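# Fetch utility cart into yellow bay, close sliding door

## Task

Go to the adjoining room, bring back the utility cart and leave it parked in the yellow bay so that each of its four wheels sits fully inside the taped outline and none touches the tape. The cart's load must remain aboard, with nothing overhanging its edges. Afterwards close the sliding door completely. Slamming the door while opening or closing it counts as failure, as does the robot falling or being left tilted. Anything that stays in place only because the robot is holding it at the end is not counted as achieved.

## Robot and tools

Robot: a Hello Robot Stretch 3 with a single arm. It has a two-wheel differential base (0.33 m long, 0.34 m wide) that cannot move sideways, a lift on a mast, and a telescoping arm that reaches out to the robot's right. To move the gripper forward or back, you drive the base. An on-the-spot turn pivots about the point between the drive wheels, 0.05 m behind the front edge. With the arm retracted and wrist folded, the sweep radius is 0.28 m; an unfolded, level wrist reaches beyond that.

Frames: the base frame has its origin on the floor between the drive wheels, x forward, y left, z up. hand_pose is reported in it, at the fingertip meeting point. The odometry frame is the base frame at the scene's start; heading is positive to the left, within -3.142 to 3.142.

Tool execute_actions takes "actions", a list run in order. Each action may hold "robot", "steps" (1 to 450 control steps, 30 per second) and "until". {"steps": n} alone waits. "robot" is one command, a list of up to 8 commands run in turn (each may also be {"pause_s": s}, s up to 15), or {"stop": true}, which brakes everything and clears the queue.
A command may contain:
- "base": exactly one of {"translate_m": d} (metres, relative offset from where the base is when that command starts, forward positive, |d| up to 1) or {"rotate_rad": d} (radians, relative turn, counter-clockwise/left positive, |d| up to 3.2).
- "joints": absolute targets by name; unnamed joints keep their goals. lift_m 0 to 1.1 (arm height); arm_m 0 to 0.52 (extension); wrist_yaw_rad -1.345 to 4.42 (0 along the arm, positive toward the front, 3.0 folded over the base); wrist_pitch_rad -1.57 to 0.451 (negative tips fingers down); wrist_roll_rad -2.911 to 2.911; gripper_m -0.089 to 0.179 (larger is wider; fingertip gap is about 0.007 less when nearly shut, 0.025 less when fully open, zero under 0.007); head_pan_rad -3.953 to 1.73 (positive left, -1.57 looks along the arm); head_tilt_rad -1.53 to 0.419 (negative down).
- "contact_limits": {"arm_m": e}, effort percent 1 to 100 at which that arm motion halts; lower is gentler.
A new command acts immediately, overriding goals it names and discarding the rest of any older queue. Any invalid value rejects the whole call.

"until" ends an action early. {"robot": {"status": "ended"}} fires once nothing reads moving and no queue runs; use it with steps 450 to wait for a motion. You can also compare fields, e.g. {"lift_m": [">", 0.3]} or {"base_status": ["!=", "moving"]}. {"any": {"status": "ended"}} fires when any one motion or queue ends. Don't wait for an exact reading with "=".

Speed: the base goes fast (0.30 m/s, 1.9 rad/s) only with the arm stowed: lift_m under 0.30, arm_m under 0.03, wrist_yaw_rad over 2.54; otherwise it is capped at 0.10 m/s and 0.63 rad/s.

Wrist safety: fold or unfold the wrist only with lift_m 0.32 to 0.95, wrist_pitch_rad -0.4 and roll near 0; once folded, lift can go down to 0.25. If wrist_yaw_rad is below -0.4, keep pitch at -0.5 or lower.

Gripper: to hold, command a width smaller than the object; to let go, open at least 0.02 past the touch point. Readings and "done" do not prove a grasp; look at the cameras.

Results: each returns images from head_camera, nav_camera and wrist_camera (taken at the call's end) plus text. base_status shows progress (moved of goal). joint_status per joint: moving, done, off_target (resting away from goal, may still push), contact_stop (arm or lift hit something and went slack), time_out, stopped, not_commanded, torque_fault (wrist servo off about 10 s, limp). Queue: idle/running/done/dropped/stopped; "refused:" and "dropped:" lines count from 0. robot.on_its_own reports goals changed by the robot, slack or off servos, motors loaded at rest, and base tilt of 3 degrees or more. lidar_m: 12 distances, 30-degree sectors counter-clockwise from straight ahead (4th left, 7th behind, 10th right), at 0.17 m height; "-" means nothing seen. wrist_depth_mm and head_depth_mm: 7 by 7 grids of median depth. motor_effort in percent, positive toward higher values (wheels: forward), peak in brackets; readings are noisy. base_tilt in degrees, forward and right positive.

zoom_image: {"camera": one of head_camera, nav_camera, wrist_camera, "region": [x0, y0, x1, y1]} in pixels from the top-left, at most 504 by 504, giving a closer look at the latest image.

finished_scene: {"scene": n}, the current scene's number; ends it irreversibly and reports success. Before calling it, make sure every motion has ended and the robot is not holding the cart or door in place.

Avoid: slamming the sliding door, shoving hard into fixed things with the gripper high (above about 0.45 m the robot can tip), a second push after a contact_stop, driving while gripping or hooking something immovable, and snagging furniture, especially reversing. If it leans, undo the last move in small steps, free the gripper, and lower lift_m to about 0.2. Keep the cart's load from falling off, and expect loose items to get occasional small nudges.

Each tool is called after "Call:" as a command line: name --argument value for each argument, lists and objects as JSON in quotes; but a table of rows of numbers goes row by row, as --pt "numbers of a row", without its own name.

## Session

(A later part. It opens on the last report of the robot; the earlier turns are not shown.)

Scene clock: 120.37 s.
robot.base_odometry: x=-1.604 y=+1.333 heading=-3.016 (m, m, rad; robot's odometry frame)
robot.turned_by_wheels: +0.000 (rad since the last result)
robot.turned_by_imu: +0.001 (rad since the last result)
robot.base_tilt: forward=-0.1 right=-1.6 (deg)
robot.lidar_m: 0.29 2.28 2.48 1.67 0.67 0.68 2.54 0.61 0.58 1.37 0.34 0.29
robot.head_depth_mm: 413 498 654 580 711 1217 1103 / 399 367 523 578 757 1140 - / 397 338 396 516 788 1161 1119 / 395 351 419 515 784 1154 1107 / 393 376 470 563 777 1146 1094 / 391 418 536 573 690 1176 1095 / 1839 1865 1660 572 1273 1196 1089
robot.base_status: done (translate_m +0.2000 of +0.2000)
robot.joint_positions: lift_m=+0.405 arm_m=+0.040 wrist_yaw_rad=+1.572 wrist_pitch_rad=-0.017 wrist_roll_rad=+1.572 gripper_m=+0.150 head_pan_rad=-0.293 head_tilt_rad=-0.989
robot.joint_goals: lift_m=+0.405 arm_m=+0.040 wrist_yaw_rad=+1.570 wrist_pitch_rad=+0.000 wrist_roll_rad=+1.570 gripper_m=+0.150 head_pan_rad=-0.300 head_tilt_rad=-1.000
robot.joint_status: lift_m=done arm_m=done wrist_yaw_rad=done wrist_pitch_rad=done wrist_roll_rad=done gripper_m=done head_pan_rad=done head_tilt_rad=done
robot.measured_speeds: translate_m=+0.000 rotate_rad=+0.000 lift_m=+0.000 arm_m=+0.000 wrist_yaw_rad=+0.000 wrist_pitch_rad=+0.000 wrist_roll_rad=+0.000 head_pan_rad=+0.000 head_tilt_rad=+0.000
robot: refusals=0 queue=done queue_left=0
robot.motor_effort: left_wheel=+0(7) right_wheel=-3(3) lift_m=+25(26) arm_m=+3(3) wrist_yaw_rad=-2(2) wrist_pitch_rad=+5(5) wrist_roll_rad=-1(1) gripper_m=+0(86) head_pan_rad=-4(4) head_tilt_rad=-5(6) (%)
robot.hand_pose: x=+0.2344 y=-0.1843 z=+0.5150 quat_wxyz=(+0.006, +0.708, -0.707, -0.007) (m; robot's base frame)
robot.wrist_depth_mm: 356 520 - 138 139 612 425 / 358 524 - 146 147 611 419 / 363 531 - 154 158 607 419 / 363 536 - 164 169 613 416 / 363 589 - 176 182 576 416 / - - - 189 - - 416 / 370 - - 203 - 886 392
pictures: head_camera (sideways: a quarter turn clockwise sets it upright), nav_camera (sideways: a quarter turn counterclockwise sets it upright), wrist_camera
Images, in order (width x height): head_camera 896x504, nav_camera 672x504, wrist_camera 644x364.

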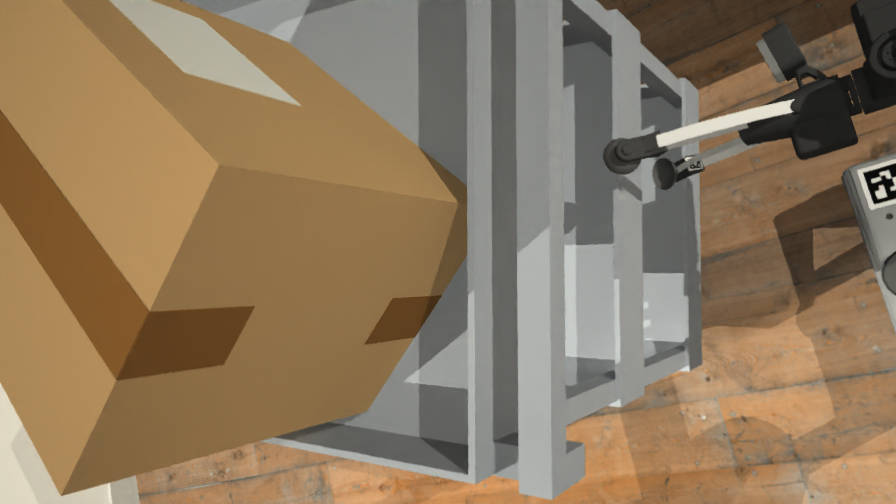

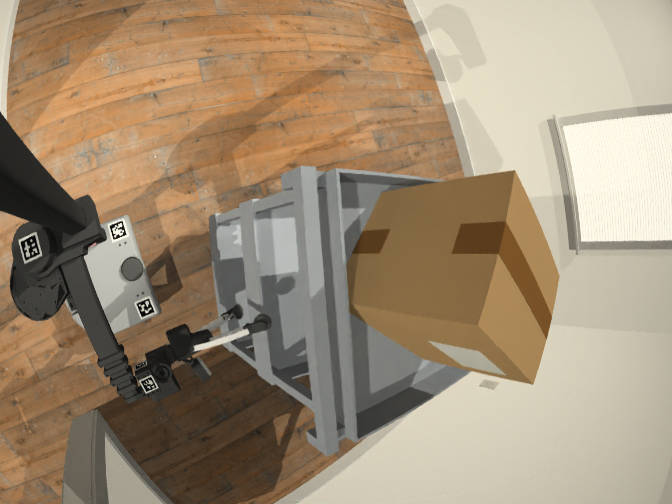

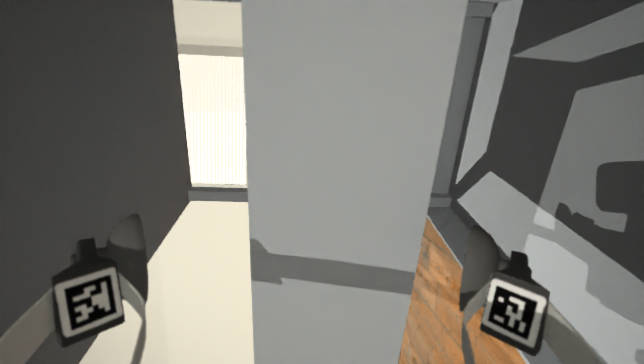

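Call:
execute_actions --actions '[{"robot":[{"base":{"translate_m":0.055}},{"joints":{"gripper_m":0.0}},{"base":{"translate_m":-0.3}}],"steps":450,"until":{"robot":{"status":"ended"}}}]'

Scene clock: 128.43 s.
robot.base_odometry: x=-1.361 y=+1.363 heading=-3.016 (m, m, rad; robot's odometry frame)
robot.turned_by_wheels: +0.000 (rad since the last result)
robot.turned_by_imu: +0.000 (rad since the last result)
robot.base_tilt: forward=+0.0 right=-1.6 (deg)
robot.lidar_m: 0.24 2.54 2.47 0.67 0.51 2.39 2.29 1.99 0.46 0.60 0.27 0.24
robot.head_depth_mm: 401 350 511 582 457 1081 1104 / 399 332 344 550 458 990 - / 396 330 330 422 462 1070 1107 / 395 333 369 475 491 1065 1107 / 393 345 420 545 493 1059 1094 / 392 378 487 562 457 1181 1087 / 2157 1890 1707 1435 467 1192 1090
robot.base_status: done (translate_m -0.3000 of -0.3000)
robot.joint_positions: lift_m=+0.405 arm_m=+0.040 wrist_yaw_rad=+1.580 wrist_pitch_rad=-0.057 wrist_roll_rad=+1.564 gripper_m=+0.025 head_pan_rad=-0.293 head_tilt_rad=-0.989
robot.joint_goals: lift_m=+0.405 arm_m=+0.040 wrist_yaw_rad=+1.570 wrist_pitch_rad=+0.000 wrist_roll_rad=+1.570 gripper_m=+0.024 head_pan_rad=-0.300 head_tilt_rad=-1.000
robot.joint_status: lift_m=done arm_m=done wrist_yaw_rad=done wrist_pitch_rad=done wrist_roll_rad=done gripper_m=done head_pan_rad=done head_tilt_rad=done
robot.measured_speeds: translate_m=+0.000 rotate_rad=+0.000 lift_m=+0.000 arm_m=+0.000 wrist_yaw_rad=+0.000 wrist_pitch_rad=+0.000 wrist_roll_rad=+0.000 head_pan_rad=+0.000 head_tilt_rad=+0.000
robot: refusals=0 queue=done queue_left=0
robot.on_its_own: gripper_m is held at +0.024, not at your +0.000, by its stall guard, which is still easing
robot.motor_effort: left_wheel=+4(7) right_wheel=-6(18) lift_m=+26(26) arm_m=+3(4) wrist_yaw_rad=-10(10) wrist_pitch_rad=+16(19) wrist_roll_rad=+2(2) gripper_m=-39(100) head_pan_rad=-4(4) head_tilt_rad=-6(6) (%)
robot.hand_pose: x=+0.2331 y=-0.1823 z=+0.5048 quat_wxyz=(+0.023, +0.710, -0.703, -0.018) (m; robot's base frame)
robot.wrist_depth_mm: 388 538 86 88 90 93 400 / 378 589 92 94 96 481 400 / 378 601 98 100 103 509 399 / 380 597 105 108 111 526 394 / 386 580 114 116 119 557 393 / 389 - 123 126 130 495 391 / 378 - 137 139 145 764 390
pictures: head_camera (sideways: a quarter turn clockwise sets it upright), nav_camera (sideways: a quarter turn counterclockwise sets it upright), wrist_camera
Images, in order (width x height): head_camera 896x504, nav_camera 672x504, wrist_camera 644x364.

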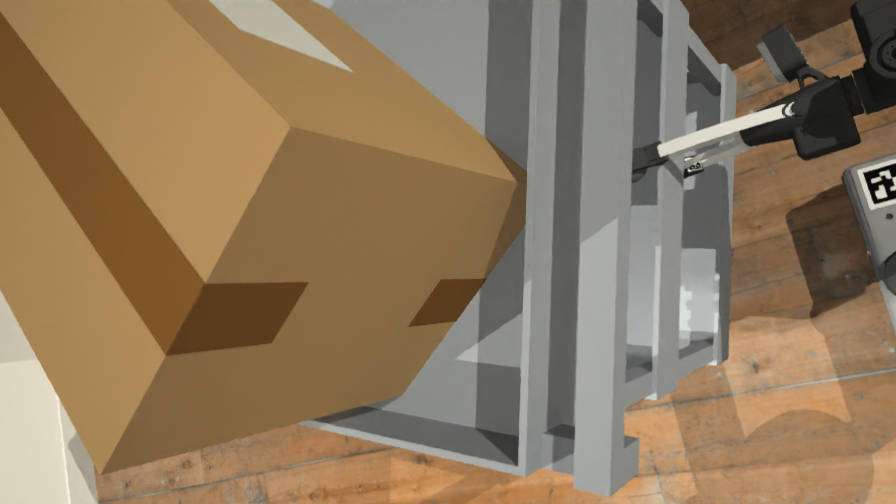

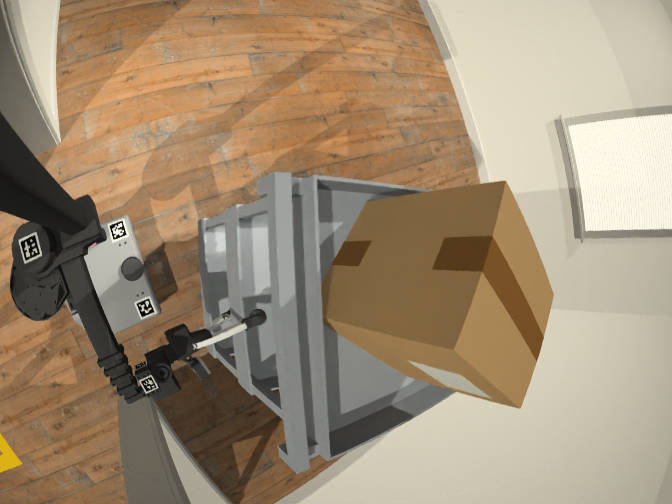

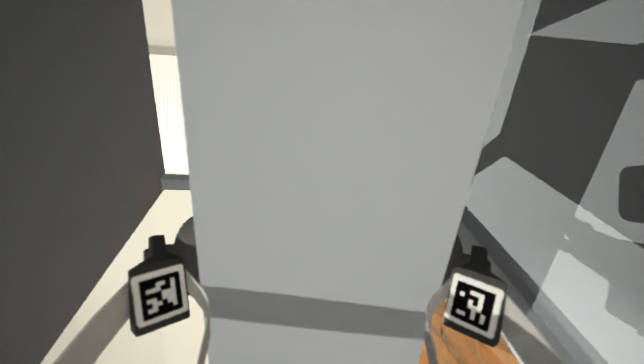

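Call:
execute_actions --actions '[{"robot":[{"joints":{"gripper_m":0.01}},{"base":{"rotate_rad":-0.35},"joints":{"arm_m":0.0}},{"base":{"translate_m":-0.33}},{"joints":{"gripper_m":0.005}},{"base":{"rotate_rad":0.35}}],"steps":450,"until":{"robot":{"status":"ended"}}}]'

Scene clock: 137.80 s.
robot.base_odometry: x=-1.039 y=+1.290 heading=-3.017 (m, m, rad; robot's odometry frame)
robot.turned_by_wheels: +0.000 (rad since the last result)
robot.turned_by_imu: +0.000 (rad since the last result)
robot.base_tilt: forward=+0.0 right=-1.7 (deg)
robot.lidar_m: 0.26 2.86 0.43 0.30 2.34 2.07 1.99 2.06 1.55 0.55 0.25 0.24
robot.head_depth_mm: 400 348 432 570 506 692 1100 / 398 332 376 535 480 777 1103 / 398 330 334 449 461 799 1124 / 396 337 368 466 475 1081 1106 / 393 369 473 562 517 1148 1096 / 418 507 603 572 714 1205 1086 / 2340 2002 1712 519 1298 1205 1091
robot.base_status: done (rotate_rad +0.3497 of +0.3500)
robot.joint_positions: lift_m=+0.405 arm_m=+0.000 wrist_yaw_rad=+1.595 wrist_pitch_rad=-0.059 wrist_roll_rad=+1.554 gripper_m=+0.015 head_pan_rad=-0.293 head_tilt_rad=-0.989
robot.joint_goals: lift_m=+0.405 arm_m=+0.000 wrist_yaw_rad=+1.615 wrist_pitch_rad=+0.000 wrist_roll_rad=+1.570 gripper_m=+0.013 head_pan_rad=-0.300 head_tilt_rad=-1.000
robot.joint_status: lift_m=done arm_m=done wrist_yaw_rad=done wrist_pitch_rad=done wrist_roll_rad=done gripper_m=done head_pan_rad=done head_tilt_rad=done
robot.measured_speeds: translate_m=+0.000 rotate_rad=+0.000 lift_m=+0.000 arm_m=+0.000 wrist_yaw_rad=+0.000 wrist_pitch_rad=+0.000 wrist_roll_rad=+0.000 head_pan_rad=+0.000 head_tilt_rad=+0.000
robot: refusals=0 queue=done queue_left=0
robot.on_its_own: wrist_yaw_rad is held at +1.615, not at your +1.570, by its stall guard, which is not easing now; gripper_m is held at +0.013, not at your +0.005, by its stall guard, which is still easing; wrist_yaw_rad is at rest, and its effort (+18) is outside its rest range (-12 to +12)
robot.motor_effort: left_wheel=-6(11) right_wheel=+7(19) lift_m=+26(26) arm_m=-1(4) wrist_yaw_rad=+18(31) wrist_pitch_rad=+17(17) wrist_roll_rad=+5(6) gripper_m=-43(100) head_pan_rad=-4(4) head_tilt_rad=-6(6) (%)
robot.hand_pose: x=+0.2329 y=-0.1388 z=+0.5042 quat_wxyz=(+0.028, +0.715, -0.698, -0.015) (m; robot's base frame)
robot.wrist_depth_mm: 383 62 61 62 63 64 66 / 378 467 68 69 70 71 370 / 380 503 77 78 79 81 398 / 387 - 88 90 91 98 394 / 387 - 102 105 107 495 396 / - - 124 127 129 453 390 / - - 164 161 587 761 386
pictures: head_camera (sideways: a quarter turn clockwise sets it upright), nav_camera (sideways: a quarter turn counterclockwise sets it upright), wrist_camera
Images, in order (width x height): head_camera 896x504, nav_camera 672x504, wrist_camera 644x364.

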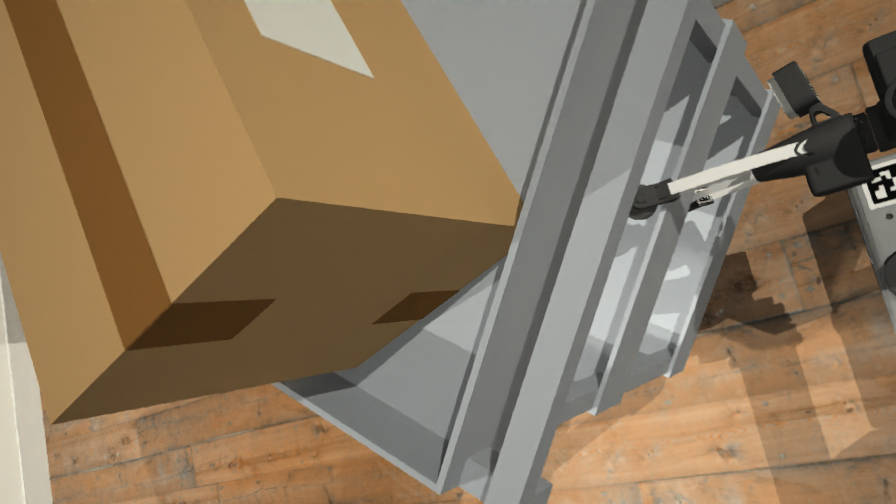

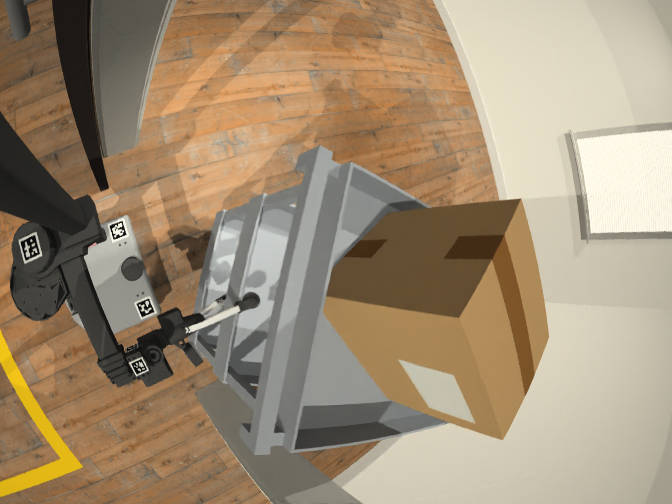

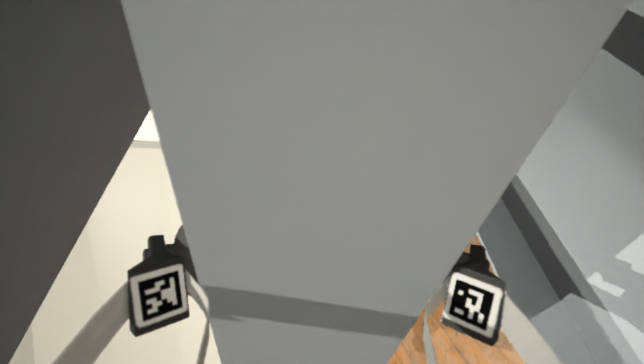

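Call:
execute_actions --actions '[{"robot":[{"joints":{"gripper_m":0.01,"wrist_yaw_rad":1.6}},{"base":{"translate_m":-0.2},"joints":{"arm_m":0.03,"head_tilt_rad":-0.8,"head_pan_rad":0.0}}],"steps":450,"until":{"robot":{"status":"ended"}}}]'

Scene clock: 141.47 s.
robot.base_odometry: x=-0.841 y=+1.315 heading=-3.016 (m, m, rad; robot's odometry frame)
robot.turned_by_wheels: +0.000 (rad since the last result)
robot.turned_by_imu: +0.000 (rad since the last result)
robot.base_tilt: forward=+0.0 right=-1.6 (deg)
robot.lidar_m: 0.25 3.06 0.34 0.64 2.34 1.86 1.79 1.85 1.56 0.94 0.27 0.25
robot.head_depth_mm: 2592 480 368 317 371 478 440 / 2588 2783 365 367 414 450 398 / 2575 2779 401 448 520 452 736 / 2575 2737 2030 590 570 462 953 / 2547 2734 2123 1737 528 514 1077 / 2560 2710 2105 1747 1468 1223 1124 / 2573 2688 2110 1726 1468 1279 1119
robot.base_status: done (translate_m -0.2000 of -0.2000)
robot.joint_positions: lift_m=+0.405 arm_m=+0.030 wrist_yaw_rad=+1.607 wrist_pitch_rad=-0.059 wrist_roll_rad=+1.553 gripper_m=+0.027 head_pan_rad=-0.007 head_tilt_rad=-0.804
robot.joint_goals: lift_m=+0.405 arm_m=+0.030 wrist_yaw_rad=+1.600 wrist_pitch_rad=+0.000 wrist_roll_rad=+1.570 gripper_m=+0.025 head_pan_rad=+0.000 head_tilt_rad=-0.800
robot.joint_status: lift_m=done arm_m=done wrist_yaw_rad=done wrist_pitch_rad=done wrist_roll_rad=done gripper_m=done head_pan_rad=done head_tilt_rad=done
robot.measured_speeds: translate_m=+0.000 rotate_rad=+0.000 lift_m=+0.000 arm_m=+0.000 wrist_yaw_rad=+0.000 wrist_pitch_rad=+0.000 wrist_roll_rad=+0.000 head_pan_rad=+0.000 head_tilt_rad=+0.000
robot: refusals=0 queue=done queue_left=0
robot.on_its_own: gripper_m is held at +0.025, not at your +0.010, by its stall guard, which is still easing
robot.motor_effort: left_wheel=-2(10) right_wheel=-1(8) lift_m=+26(26) arm_m=+2(4) wrist_yaw_rad=-6(20) wrist_pitch_rad=+17(17) wrist_roll_rad=+5(6) gripper_m=-38(75) head_pan_rad=+4(29) head_tilt_rad=+2(19) (%)
robot.hand_pose: x=+0.2328 y=-0.1657 z=+0.5042 quat_wxyz=(+0.028, +0.719, -0.694, -0.014) (m; robot's base frame)
robot.wrist_depth_mm: 381 495 74 76 77 78 404 / 374 541 81 82 84 86 401 / 377 554 89 90 92 97 398 / 384 - 98 100 102 507 396 / 389 - 109 112 115 518 391 / 390 - 124 127 130 480 390 / - - 147 147 156 771 389
pictures: head_camera (sideways: a quarter turn clockwise sets it upright), nav_camera (sideways: a quarter turn counterclockwise sets it upright), wrist_camera
Images, in order (width x height): head_camera 896x504, nav_camera 672x504, wrist_camera 644x364.

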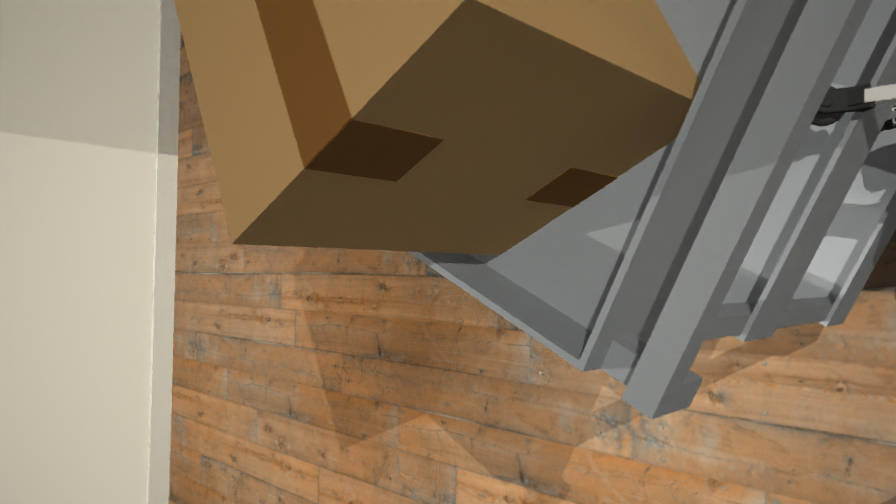

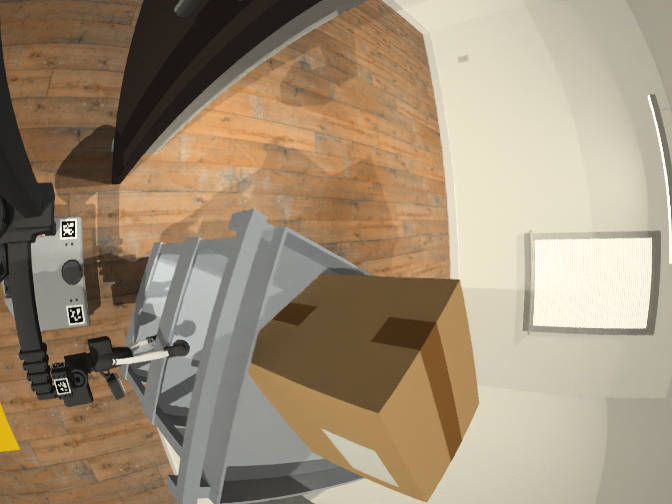

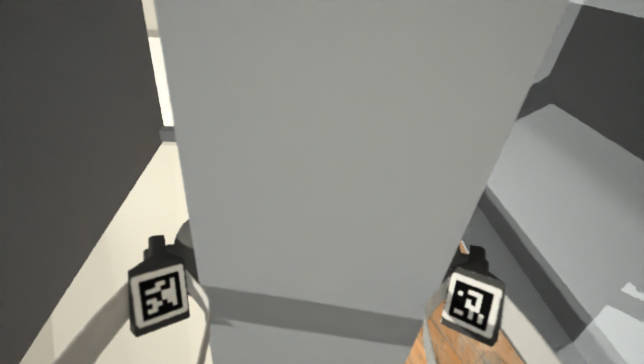

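Call:
execute_actions --actions '[{"robot":[{"joints":{"gripper_m":0.01}},{"base":{"translate_m":-0.15},"joints":{"arm_m":0.0,"head_tilt_rad":-0.85,"head_pan_rad":-0.65}}],"steps":450,"until":{"robot":{"status":"ended"}}}]'

Scene clock: 144.53 s.
robot.base_odometry: x=-0.692 y=+1.334 heading=-3.016 (m, m, rad; robot's odometry frame)
robot.turned_by_wheels: +0.000 (rad since the last result)
robot.turned_by_imu: +0.000 (rad since the last result)
robot.base_tilt: forward=+0.0 right=-1.7 (deg)
robot.lidar_m: 0.24 0.30 0.45 1.19 2.33 1.71 1.64 1.69 1.56 1.50 0.26 0.24
robot.head_depth_mm: 564 626 760 1068 530 1209 1132 / 638 688 771 620 553 534 1129 / 1919 2057 728 654 558 492 1015 / 2162 448 465 583 557 459 1005 / 2439 430 363 415 504 440 968 / 2789 427 339 329 404 437 744 / 2772 424 338 323 442 452 710
robot.base_status: done (translate_m -0.1500 of -0.1500)
robot.joint_positions: lift_m=+0.405 arm_m=+0.000 wrist_yaw_rad=+1.609 wrist_pitch_rad=-0.057 wrist_roll_rad=+1.556 gripper_m=+0.023 head_pan_rad=-0.643 head_tilt_rad=-0.840
robot.joint_goals: lift_m=+0.405 arm_m=+0.000 wrist_yaw_rad=+1.600 wrist_pitch_rad=+0.000 wrist_roll_rad=+1.570 gripper_m=+0.022 head_pan_rad=-0.650 head_tilt_rad=-0.850
robot.joint_status: lift_m=done arm_m=done wrist_yaw_rad=done wrist_pitch_rad=done wrist_roll_rad=done gripper_m=done head_pan_rad=done head_tilt_rad=done
robot.measured_speeds: translate_m=+0.000 rotate_rad=+0.000 lift_m=+0.000 arm_m=+0.000 wrist_yaw_rad=+0.000 wrist_pitch_rad=+0.000 wrist_roll_rad=+0.000 head_pan_rad=+0.000 head_tilt_rad=+0.000
robot: refusals=0 queue=done queue_left=0
robot.on_its_own: gripper_m is held at +0.022, not at your +0.010, by its stall guard, which is still easing
robot.motor_effort: left_wheel=-2(14) right_wheel=-1(11) lift_m=+26(26) arm_m=-3(9) wrist_yaw_rad=-9(35) wrist_pitch_rad=+17(17) wrist_roll_rad=+4(5) gripper_m=-40(99) head_pan_rad=-4(45) head_tilt_rad=-5(13) (%)
robot.hand_pose: x=+0.2329 y=-0.1352 z=+0.5046 quat_wxyz=(+0.026, +0.720, -0.693, -0.015) (m; robot's base frame)
robot.wrist_depth_mm: 385 495 78 79 80 82 403 / 376 536 84 85 87 90 401 / 380 589 91 93 95 475 398 / 385 597 100 102 105 499 396 / 388 - 111 113 116 544 394 / 391 - 124 127 130 494 393 / - - 144 145 153 763 386
pictures: head_camera (sideways: a quarter turn clockwise sets it upright), nav_camera (sideways: a quarter turn counterclockwise sets it upright), wrist_camera
Images, in order (width x height): head_camera 896x504, nav_camera 672x504, wrist_camera 644x364.

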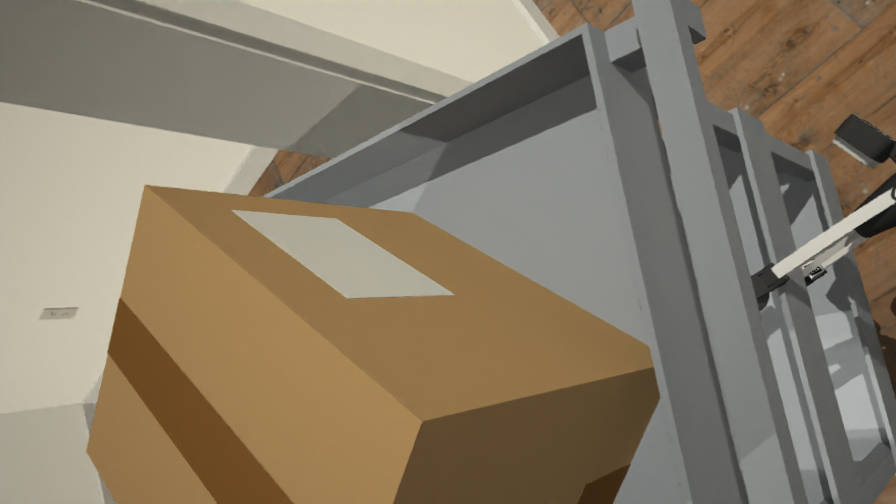

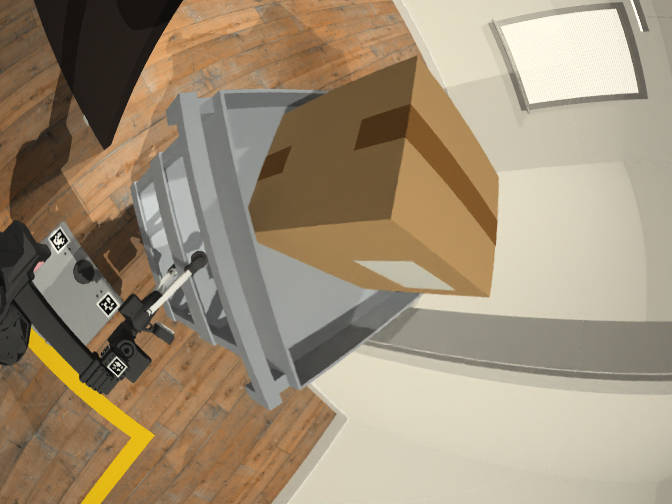

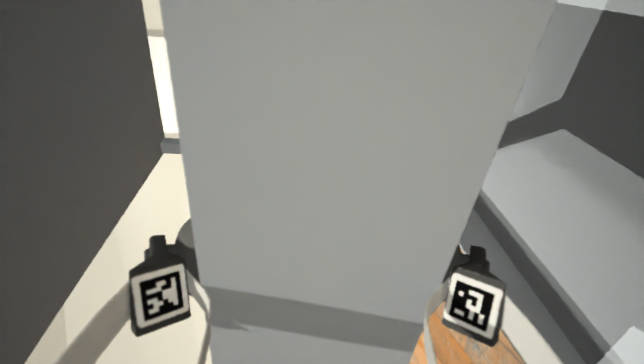

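Call:
execute_actions --actions '[{"robot":[{"joints":{"gripper_m":0.005}},{"base":{"rotate_rad":0.15}},{"base":{"translate_m":-0.15}}],"steps":450,"until":{"robot":{"status":"ended"}}}]'

Scene clock: 148.90 s.
robot.base_odometry: x=-0.548 y=+1.374 heading=-2.866 (m, m, rad; robot's odometry frame)
robot.turned_by_wheels: +0.150 (rad since the last result)
robot.turned_by_imu: +0.149 (rad since the last result)
robot.base_tilt: forward=-0.1 right=-1.7 (deg)
robot.lidar_m: 0.25 0.32 0.78 2.27 1.88 1.51 1.49 1.62 1.49 1.38 0.25 0.24
robot.head_depth_mm: 630 705 884 1153 530 472 1138 / 719 772 851 628 560 507 1132 / 2263 480 615 641 560 480 1011 / 2698 433 431 538 556 459 1011 / 3001 430 362 405 495 439 973 / 2882 426 339 330 419 438 912 / 2728 424 338 343 478 438 732
robot.base_status: done (translate_m -0.1500 of -0.1500)
robot.joint_positions: lift_m=+0.405 arm_m=+0.000 wrist_yaw_rad=+1.604 wrist_pitch_rad=-0.058 wrist_roll_rad=+1.549 gripper_m=+0.026 head_pan_rad=-0.643 head_tilt_rad=-0.840
robot.joint_goals: lift_m=+0.405 arm_m=+0.000 wrist_yaw_rad=+1.600 wrist_pitch_rad=+0.000 wrist_roll_rad=+1.570 gripper_m=+0.024 head_pan_rad=-0.650 head_tilt_rad=-0.850
robot.joint_status: lift_m=done arm_m=done wrist_yaw_rad=done wrist_pitch_rad=done wrist_roll_rad=done gripper_m=done head_pan_rad=done head_tilt_rad=done
robot.measured_speeds: translate_m=+0.000 rotate_rad=+0.000 lift_m=+0.000 arm_m=+0.000 wrist_yaw_rad=+0.000 wrist_pitch_rad=+0.000 wrist_roll_rad=+0.000 head_pan_rad=+0.000 head_tilt_rad=+0.000
robot: refusals=0 queue=done queue_left=0
robot.on_its_own: gripper_m is held at +0.024, not at your +0.005, by its stall guard, which is still easing
robot.motor_effort: left_wheel=-3(14) right_wheel=+0(15) lift_m=+26(26) arm_m=-2(3) wrist_yaw_rad=-4(24) wrist_pitch_rad=+17(17) wrist_roll_rad=+7(7) gripper_m=-38(100) head_pan_rad=-5(4) head_tilt_rad=-5(5) (%)
robot.hand_pose: x=+0.2329 y=-0.1366 z=+0.5045 quat_wxyz=(+0.029, +0.719, -0.695, -0.012) (m; robot's base frame)
robot.wrist_depth_mm: 379 495 72 73 74 76 388 / 377 538 79 80 81 83 400 / 379 549 87 88 90 94 401 / 385 - 96 98 100 503 394 / 387 - 108 111 114 526 393 / 394 - 124 128 130 477 389 / - - 150 149 159 751 382
pictures: head_camera (sideways: a quarter turn clockwise sets it upright), nav_camera (sideways: a quarter turn counterclockwise sets it upright), wrist_camera
Images, in order (width x height): head_camera 896x504, nav_camera 672x504, wrist_camera 644x364.

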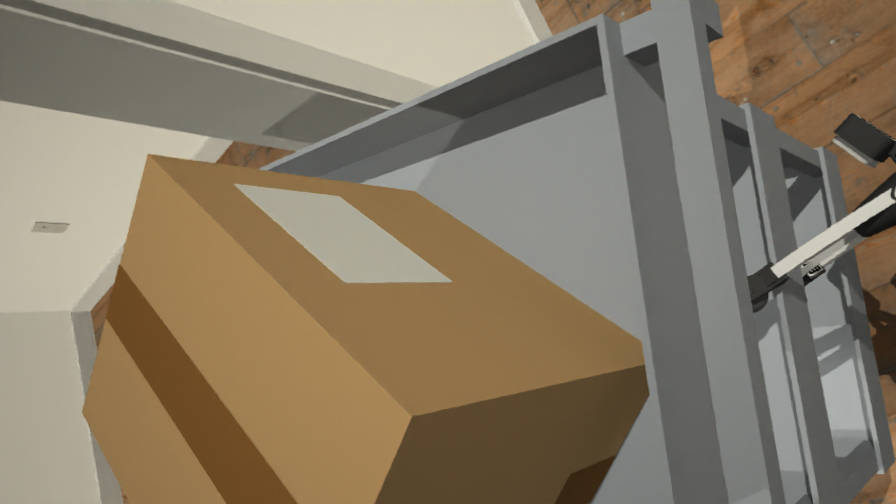

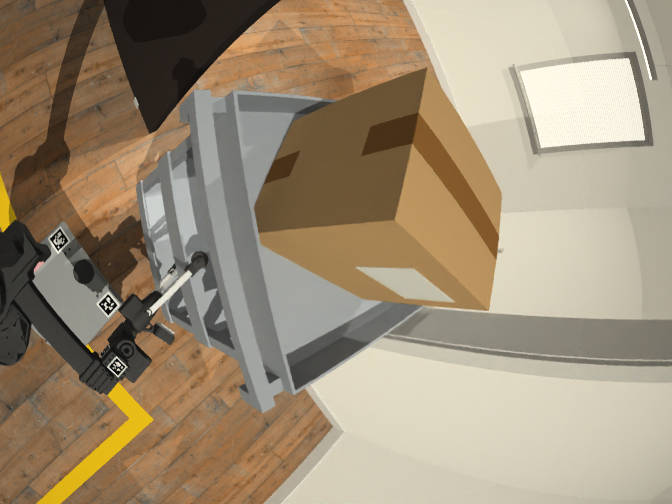

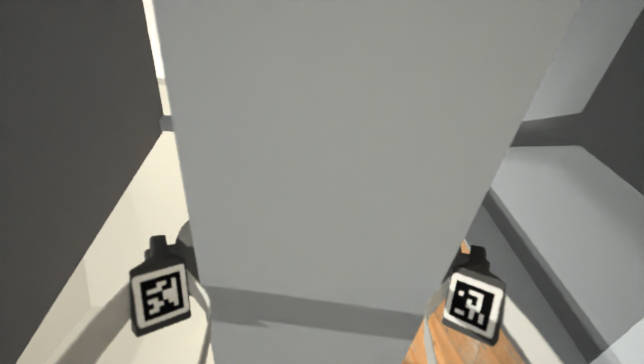

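Call:
execute_actions --actions '[{"robot":[{"joints":{"gripper_m":0.01}},{"base":{"translate_m":-0.12}},{"base":{"rotate_rad":-0.15}},{"base":{"translate_m":-0.1}}],"steps":450,"until":{"robot":{"status":"ended"}}}]'

Scene clock: 154.77 s.
robot.base_odometry: x=-0.333 y=+1.420 heading=-3.016 (m, m, rad; robot's odometry frame)
robot.turned_by_wheels: -0.150 (rad since the last result)
robot.turned_by_imu: -0.149 (rad since the last result)
robot.base_tilt: forward=-0.1 right=-1.7 (deg)
robot.lidar_m: 0.21 0.22 0.96 2.29 1.83 1.33 1.27 1.32 1.53 1.46 0.28 0.21
robot.head_depth_mm: 1050 1259 1612 1715 1374 1267 1137 / 954 1133 1388 1618 519 1246 1135 / 878 1022 1219 626 560 725 1125 / 804 929 975 654 557 456 1028 / 837 464 456 514 533 446 736 / 2823 427 340 310 376 448 463 / 3021 424 337 295 368 464 402
robot.base_status: done (translate_m -0.1000 of -0.1000)
robot.joint_positions: lift_m=+0.405 arm_m=+0.000 wrist_yaw_rad=+1.591 wrist_pitch_rad=-0.060 wrist_roll_rad=+1.574 gripper_m=+0.037 head_pan_rad=-0.643 head_tilt_rad=-0.840
robot.joint_goals: lift_m=+0.405 arm_m=+0.000 wrist_yaw_rad=+1.600 wrist_pitch_rad=+0.000 wrist_roll_rad=+1.570 gripper_m=+0.036 head_pan_rad=-0.650 head_tilt_rad=-0.850
robot.joint_status: lift_m=done arm_m=done wrist_yaw_rad=done wrist_pitch_rad=done wrist_roll_rad=done gripper_m=done head_pan_rad=done head_tilt_rad=done
robot.measured_speeds: translate_m=+0.000 rotate_rad=+0.000 lift_m=+0.000 arm_m=+0.000 wrist_yaw_rad=+0.000 wrist_pitch_rad=+0.000 wrist_roll_rad=+0.000 head_pan_rad=+0.000 head_tilt_rad=+0.000
robot: refusals=0 queue=done queue_left=0
robot.on_its_own: gripper_m is held at +0.036, not at your +0.010, by its stall guard, which is still easing
robot.motor_effort: left_wheel=+1(11) right_wheel=-5(17) lift_m=+26(26) arm_m=-1(2) wrist_yaw_rad=+9(24) wrist_pitch_rad=+17(17) wrist_roll_rad=-1(7) gripper_m=-34(100) head_pan_rad=-3(4) head_tilt_rad=-6(6) (%)
robot.hand_pose: x=+0.2329 y=-0.1398 z=+0.5039 quat_wxyz=(+0.021, +0.714, -0.700, -0.022) (m; robot's base frame)
robot.wrist_depth_mm: 390 607 104 107 110 501 383 / 384 588 108 111 114 559 396 / 385 603 112 115 118 557 393 / 386 604 116 120 123 563 391 / 388 560 121 125 128 550 395 / 390 522 126 130 133 510 389 / 380 - 131 135 140 494 390
pictures: head_camera (sideways: a quarter turn clockwise sets it upright), nav_camera (sideways: a quarter turn counterclockwise sets it upright), wrist_camera
Images, in order (width x height): head_camera 896x504, nav_camera 672x504, wrist_camera 644x364.

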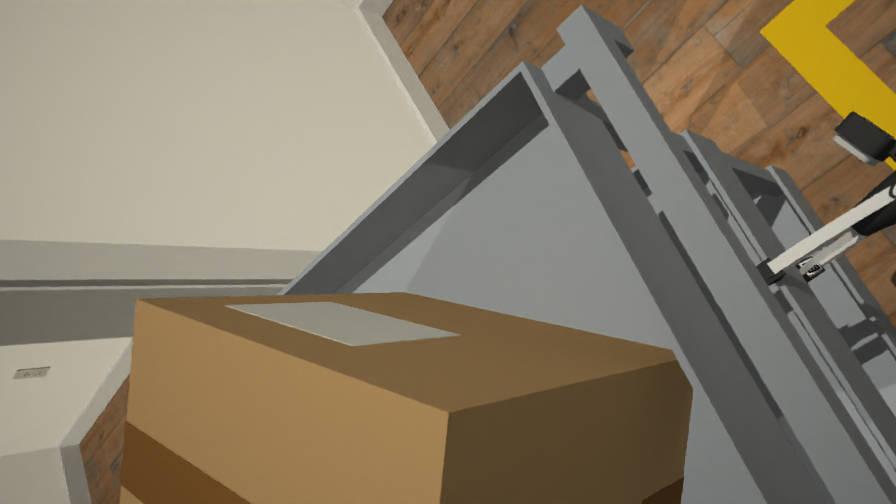

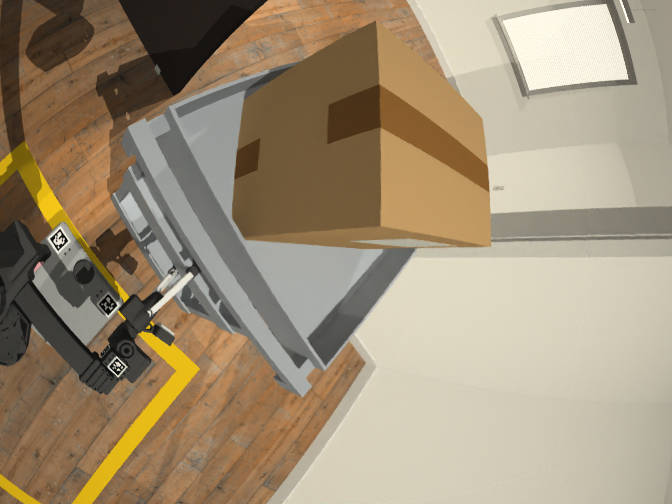

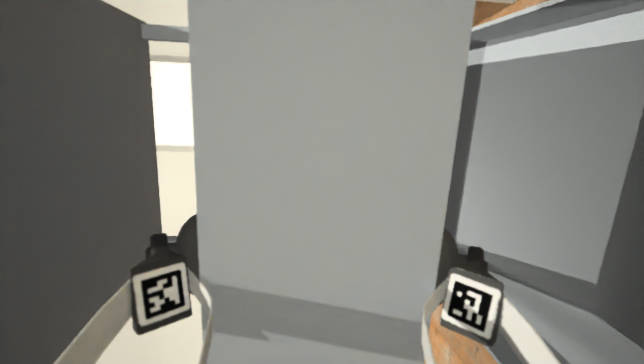

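Call:
execute_actions --actions '[{"robot":[{"joints":{"gripper_m":0.15}},{"base":{"translate_m":0.03}},{"joints":{"gripper_m":0.0}},{"base":{"translate_m":-0.25},"joints":{"head_pan_rad":-0.9,"head_tilt_rad":-1.0}}],"steps":450,"until":{"robot":{"status":"ended"}}}]'

Scene clock: 163.27 s.
robot.base_odometry: x=-0.115 y=+1.447 heading=-3.016 (m, m, rad; robot's odometry frame)
robot.turned_by_wheels: +0.000 (rad since the last result)
robot.turned_by_imu: +0.000 (rad since the last result)
robot.base_tilt: forward=+0.0 right=-1.6 (deg)
robot.lidar_m: 0.17 0.17 1.27 2.28 1.52 1.10 1.06 1.09 1.47 1.47 0.24 0.18
robot.head_depth_mm: 1407 1584 1714 1534 1341 1215 1114 / 1496 1722 1732 1477 1346 1207 - / 1588 1852 1729 537 1297 1225 - / 1454 1734 1709 575 489 1159 1116 / 1284 1487 625 575 499 411 1079 / 1154 1299 641 563 465 422 889 / 1048 636 395 325 367 452 364
robot.base_status: done (translate_m -0.2500 of -0.2500)
robot.joint_positions: lift_m=+0.405 arm_m=+0.000 wrist_yaw_rad=+1.590 wrist_pitch_rad=-0.076 wrist_roll_rad=+1.573 gripper_m=+0.021 head_pan_rad=-0.893 head_tilt_rad=-0.988
robot.joint_goals: lift_m=+0.405 arm_m=+0.000 wrist_yaw_rad=+1.600 wrist_pitch_rad=+0.000 wrist_roll_rad=+1.570 gripper_m=+0.019 head_pan_rad=-0.900 head_tilt_rad=-1.000
robot.joint_status: lift_m=done arm_m=done wrist_yaw_rad=done wrist_pitch_rad=done wrist_roll_rad=done gripper_m=off_target head_pan_rad=done head_tilt_rad=done
robot.measured_speeds: translate_m=+0.000 rotate_rad=+0.000 lift_m=+0.000 arm_m=+0.000 wrist_yaw_rad=+0.000 wrist_pitch_rad=+0.000 wrist_roll_rad=+0.000 head_pan_rad=+0.000 head_tilt_rad=+0.000
robot: refusals=0 queue=done queue_left=0
robot.on_its_own: gripper_m is held at +0.019, not at your +0.000, by its stall guard, which is still easing
robot.motor_effort: left_wheel=+1(8) right_wheel=-4(17) lift_m=+27(27) arm_m=-2(1) wrist_yaw_rad=+10(10) wrist_pitch_rad=+22(23) wrist_roll_rad=-1(1) gripper_m=-55(100) head_pan_rad=-4(27) head_tilt_rad=-6(20) (%)
robot.hand_pose: x=+0.2322 y=-0.1402 z=+0.4998 quat_wxyz=(+0.027, +0.713, -0.700, -0.027) (m; robot's base frame)
robot.wrist_depth_mm: 388 - 86 89 92 422 364 / 395 528 88 91 94 486 388 / 397 541 90 93 96 482 388 / 397 535 92 96 99 510 384 / 401 503 95 98 101 483 384 / 393 95 97 100 104 - 383 / 413 844 99 103 106 509 367
pictures: head_camera (sideways: a quarter turn clockwise sets it upright), nav_camera (sideways: a quarter turn counterclockwise sets it upright), wrist_camera
Images, in order (width x height): head_camera 896x504, nav_camera 672x504, wrist_camera 644x364.

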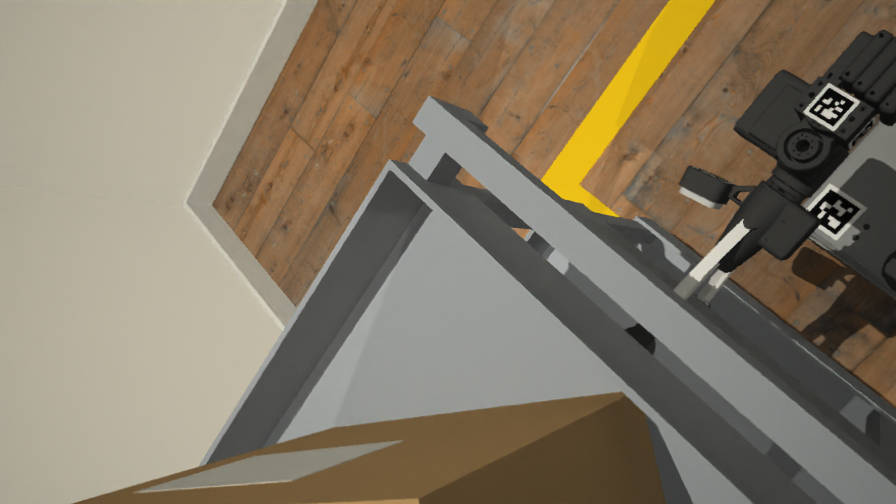

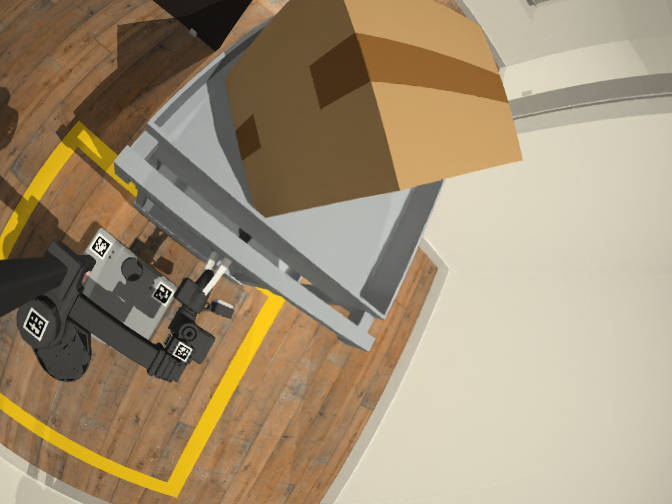

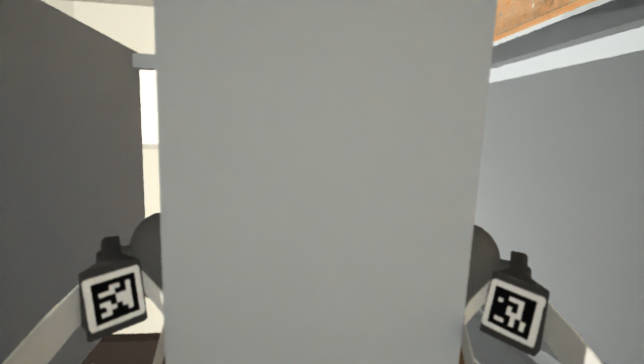

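Call:
execute_actions --actions '[{"robot":[{"joints":{"gripper_m":0.01,"arm_m":0.0}},{"base":{"translate_m":-0.1}},{"base":{"rotate_rad":-0.5}},{"joints":{"gripper_m":0.005}},{"base":{"translate_m":-0.3},"joints":{"head_pan_rad":-0.3,"head_tilt_rad":-1.1}}],"steps":450,"until":{"robot":{"status":"ended"}}}]'

Scene clock: 172.37 s.
robot.base_odometry: x=+0.264 y=+1.350 heading=+2.767 (m, m, rad; robot's odometry frame)
robot.turned_by_wheels: -0.500 (rad since the last result)
robot.turned_by_imu: -0.496 (rad since the last result)
robot.base_tilt: forward=+0.0 right=-1.7 (deg)
robot.lidar_m: 0.19 0.19 1.31 1.89 2.15 0.98 0.72 0.70 0.72 1.00 0.30 0.20
robot.head_depth_mm: 1671 1764 574 528 1284 1193 1106 / 1826 638 603 543 841 1201 - / 349 510 591 541 524 1189 - / 327 296 334 450 469 1161 - / 326 290 307 413 438 1142 1125 / 323 292 317 444 467 1006 1100 / 322 287 328 479 486 529 1084
robot.base_status: done (translate_m -0.3000 of -0.3000)
robot.joint_positions: lift_m=+0.405 arm_m=+0.000 wrist_yaw_rad=+1.594 wrist_pitch_rad=-0.065 wrist_roll_rad=+1.567 gripper_m=+0.026 head_pan_rad=-0.307 head_tilt_rad=-1.087
robot.joint_goals: lift_m=+0.405 arm_m=+0.000 wrist_yaw_rad=+1.600 wrist_pitch_rad=+0.000 wrist_roll_rad=+1.570 gripper_m=+0.024 head_pan_rad=-0.300 head_tilt_rad=-1.100
robot.joint_status: lift_m=done arm_m=done wrist_yaw_rad=done wrist_pitch_rad=done wrist_roll_rad=done gripper_m=done head_pan_rad=done head_tilt_rad=done
robot.measured_speeds: translate_m=+0.000 rotate_rad=+0.000 lift_m=+0.000 arm_m=+0.000 wrist_yaw_rad=+0.000 wrist_pitch_rad=+0.000 wrist_roll_rad=+0.000 head_pan_rad=+0.000 head_tilt_rad=+0.000
robot: refusals=0 queue=done queue_left=0
robot.on_its_own: gripper_m is held at +0.024, not at your +0.005, by its stall guard, which is still easing
robot.motor_effort: left_wheel=+1(65) right_wheel=-5(19) lift_m=+28(28) arm_m=+1(0) wrist_yaw_rad=+6(31) wrist_pitch_rad=+19(22) wrist_roll_rad=+1(6) gripper_m=-38(100) head_pan_rad=+4(42) head_tilt_rad=-7(18) (%)
robot.hand_pose: x=+0.2327 y=-0.1388 z=+0.5026 quat_wxyz=(+0.025, +0.715, -0.698, -0.021) (m; robot's base frame)
robot.wrist_depth_mm: - - 123 127 131 797 557 / 386 - 125 128 132 553 377 / 388 616 127 130 134 561 394 / 389 624 128 131 136 562 391 / 388 600 129 133 137 549 386 / 392 531 131 135 138 503 387 / 384 - 133 136 140 567 385
pictures: head_camera (sideways: a quarter turn clockwise sets it upright), nav_camera (sideways: a quarter turn counterclockwise sets it upright), wrist_camera
Images, in order (width x height): head_camera 896x504, nav_camera 672x504, wrist_camera 644x364.

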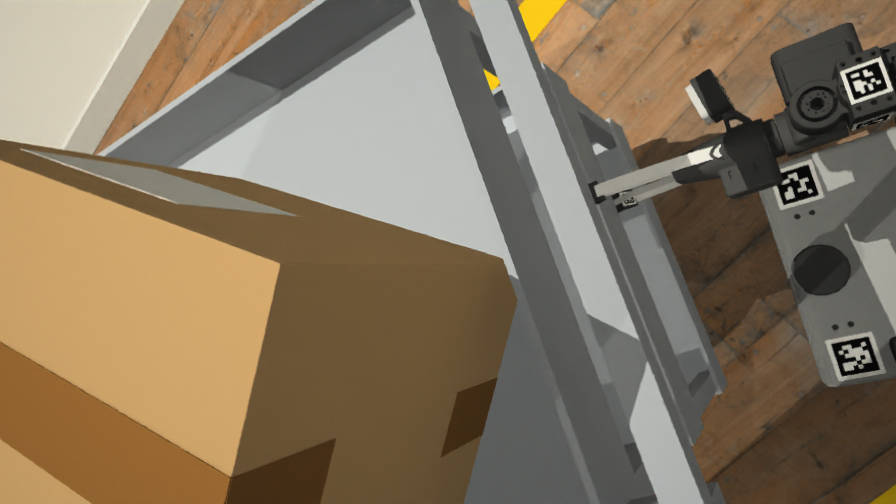

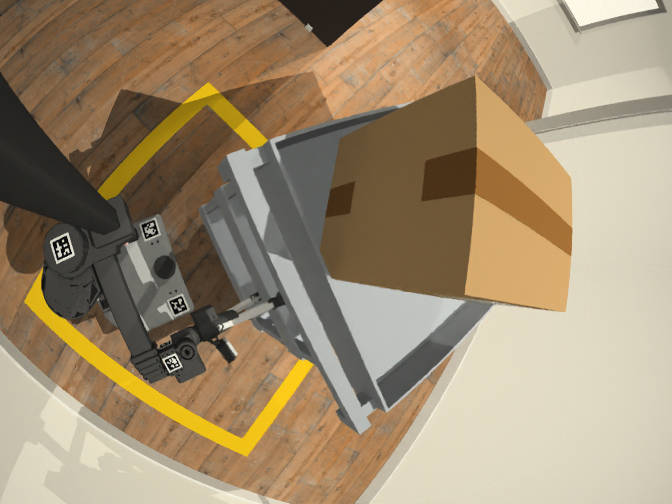

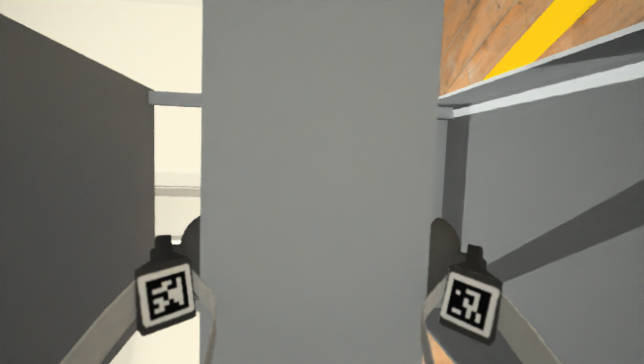

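Call:
execute_actions --actions '[{"robot":[{"joints":{"gripper_m":0.01}},{"base":{"translate_m":-0.28},"joints":{"head_pan_rad":-0.9,"head_tilt_rad":-1.1}}],"steps":450,"until":{"robot":{"status":"ended"}}}]'

Scene clock: 176.87 s.
robot.base_odometry: x=+0.524 y=+1.248 heading=+2.767 (m, m, rad; robot's odometry frame)
robot.turned_by_wheels: +0.000 (rad since the last result)
robot.turned_by_imu: +0.000 (rad since the last result)
robot.base_tilt: forward=+0.0 right=-1.7 (deg)
robot.lidar_m: 0.23 0.25 1.57 2.07 1.72 0.64 0.47 0.45 0.47 0.65 0.27 0.23
robot.head_depth_mm: 1669 1785 1591 1432 1307 1199 1087 / 1696 1787 1589 1402 1299 1225 - / 1743 1777 1588 570 1288 1218 - / 1771 1773 580 485 1063 1178 - / 1799 1742 596 520 750 1152 1110 / 1801 647 586 538 465 1042 1085 / 464 453 445 439 439 752 1089
robot.base_status: done (translate_m -0.2800 of -0.2800)
robot.joint_positions: lift_m=+0.405 arm_m=+0.000 wrist_yaw_rad=+1.596 wrist_pitch_rad=-0.065 wrist_roll_rad=+1.550 gripper_m=+0.030 head_pan_rad=-0.893 head_tilt_rad=-1.087
robot.joint_goals: lift_m=+0.405 arm_m=+0.000 wrist_yaw_rad=+1.600 wrist_pitch_rad=+0.000 wrist_roll_rad=+1.570 gripper_m=+0.029 head_pan_rad=-0.900 head_tilt_rad=-1.100
robot.joint_status: lift_m=done arm_m=done wrist_yaw_rad=done wrist_pitch_rad=done wrist_roll_rad=done gripper_m=done head_pan_rad=done head_tilt_rad=done
robot.measured_speeds: translate_m=+0.000 rotate_rad=+0.000 lift_m=+0.000 arm_m=+0.000 wrist_yaw_rad=+0.000 wrist_pitch_rad=+0.000 wrist_roll_rad=+0.000 head_pan_rad=+0.000 head_tilt_rad=+0.000
robot: refusals=0 queue=done queue_left=0
robot.on_its_own: gripper_m is held at +0.029, not at your +0.010, by its stall guard, which is still easing
robot.motor_effort: left_wheel=+2(4) right_wheel=-5(16) lift_m=+28(28) arm_m=+1(1) wrist_yaw_rad=+4(5) wrist_pitch_rad=+19(19) wrist_roll_rad=+6(6) gripper_m=-35(100) head_pan_rad=-5(44) head_tilt_rad=-7(7) (%)
robot.hand_pose: x=+0.2327 y=-0.1383 z=+0.5026 quat_wxyz=(+0.031, +0.716, -0.697, -0.015) (m; robot's base frame)
robot.wrist_depth_mm: 386 590 100 102 105 487 394 / 382 606 105 107 110 529 398 / 384 604 111 113 116 558 397 / 390 623 118 120 123 545 391 / 391 601 124 127 130 540 390 / 400 535 131 135 138 496 386 / 388 - 141 144 151 483 381
pictures: head_camera (sideways: a quarter turn clockwise sets it upright), nav_camera (sideways: a quarter turn counterclockwise sets it upright), wrist_camera
Images, in order (width x height): head_camera 896x504, nav_camera 672x504, wrist_camera 644x364.

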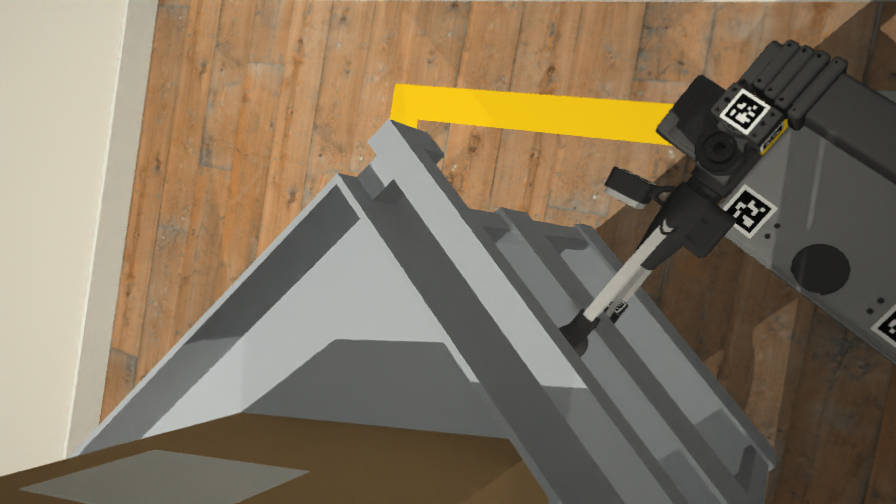

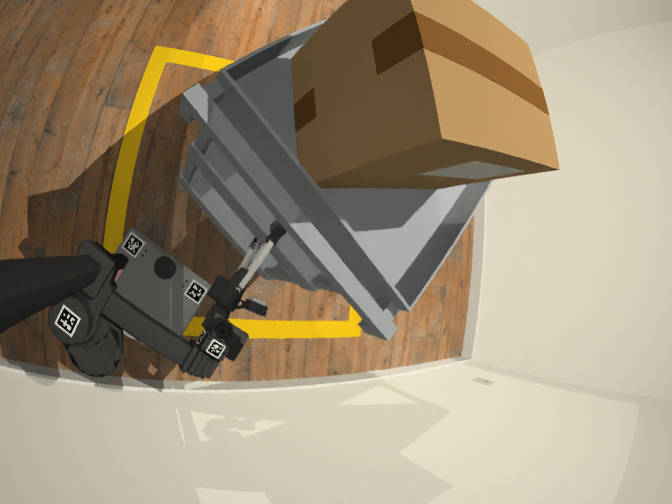

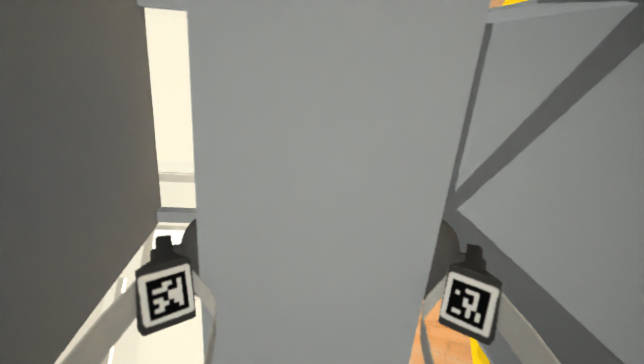

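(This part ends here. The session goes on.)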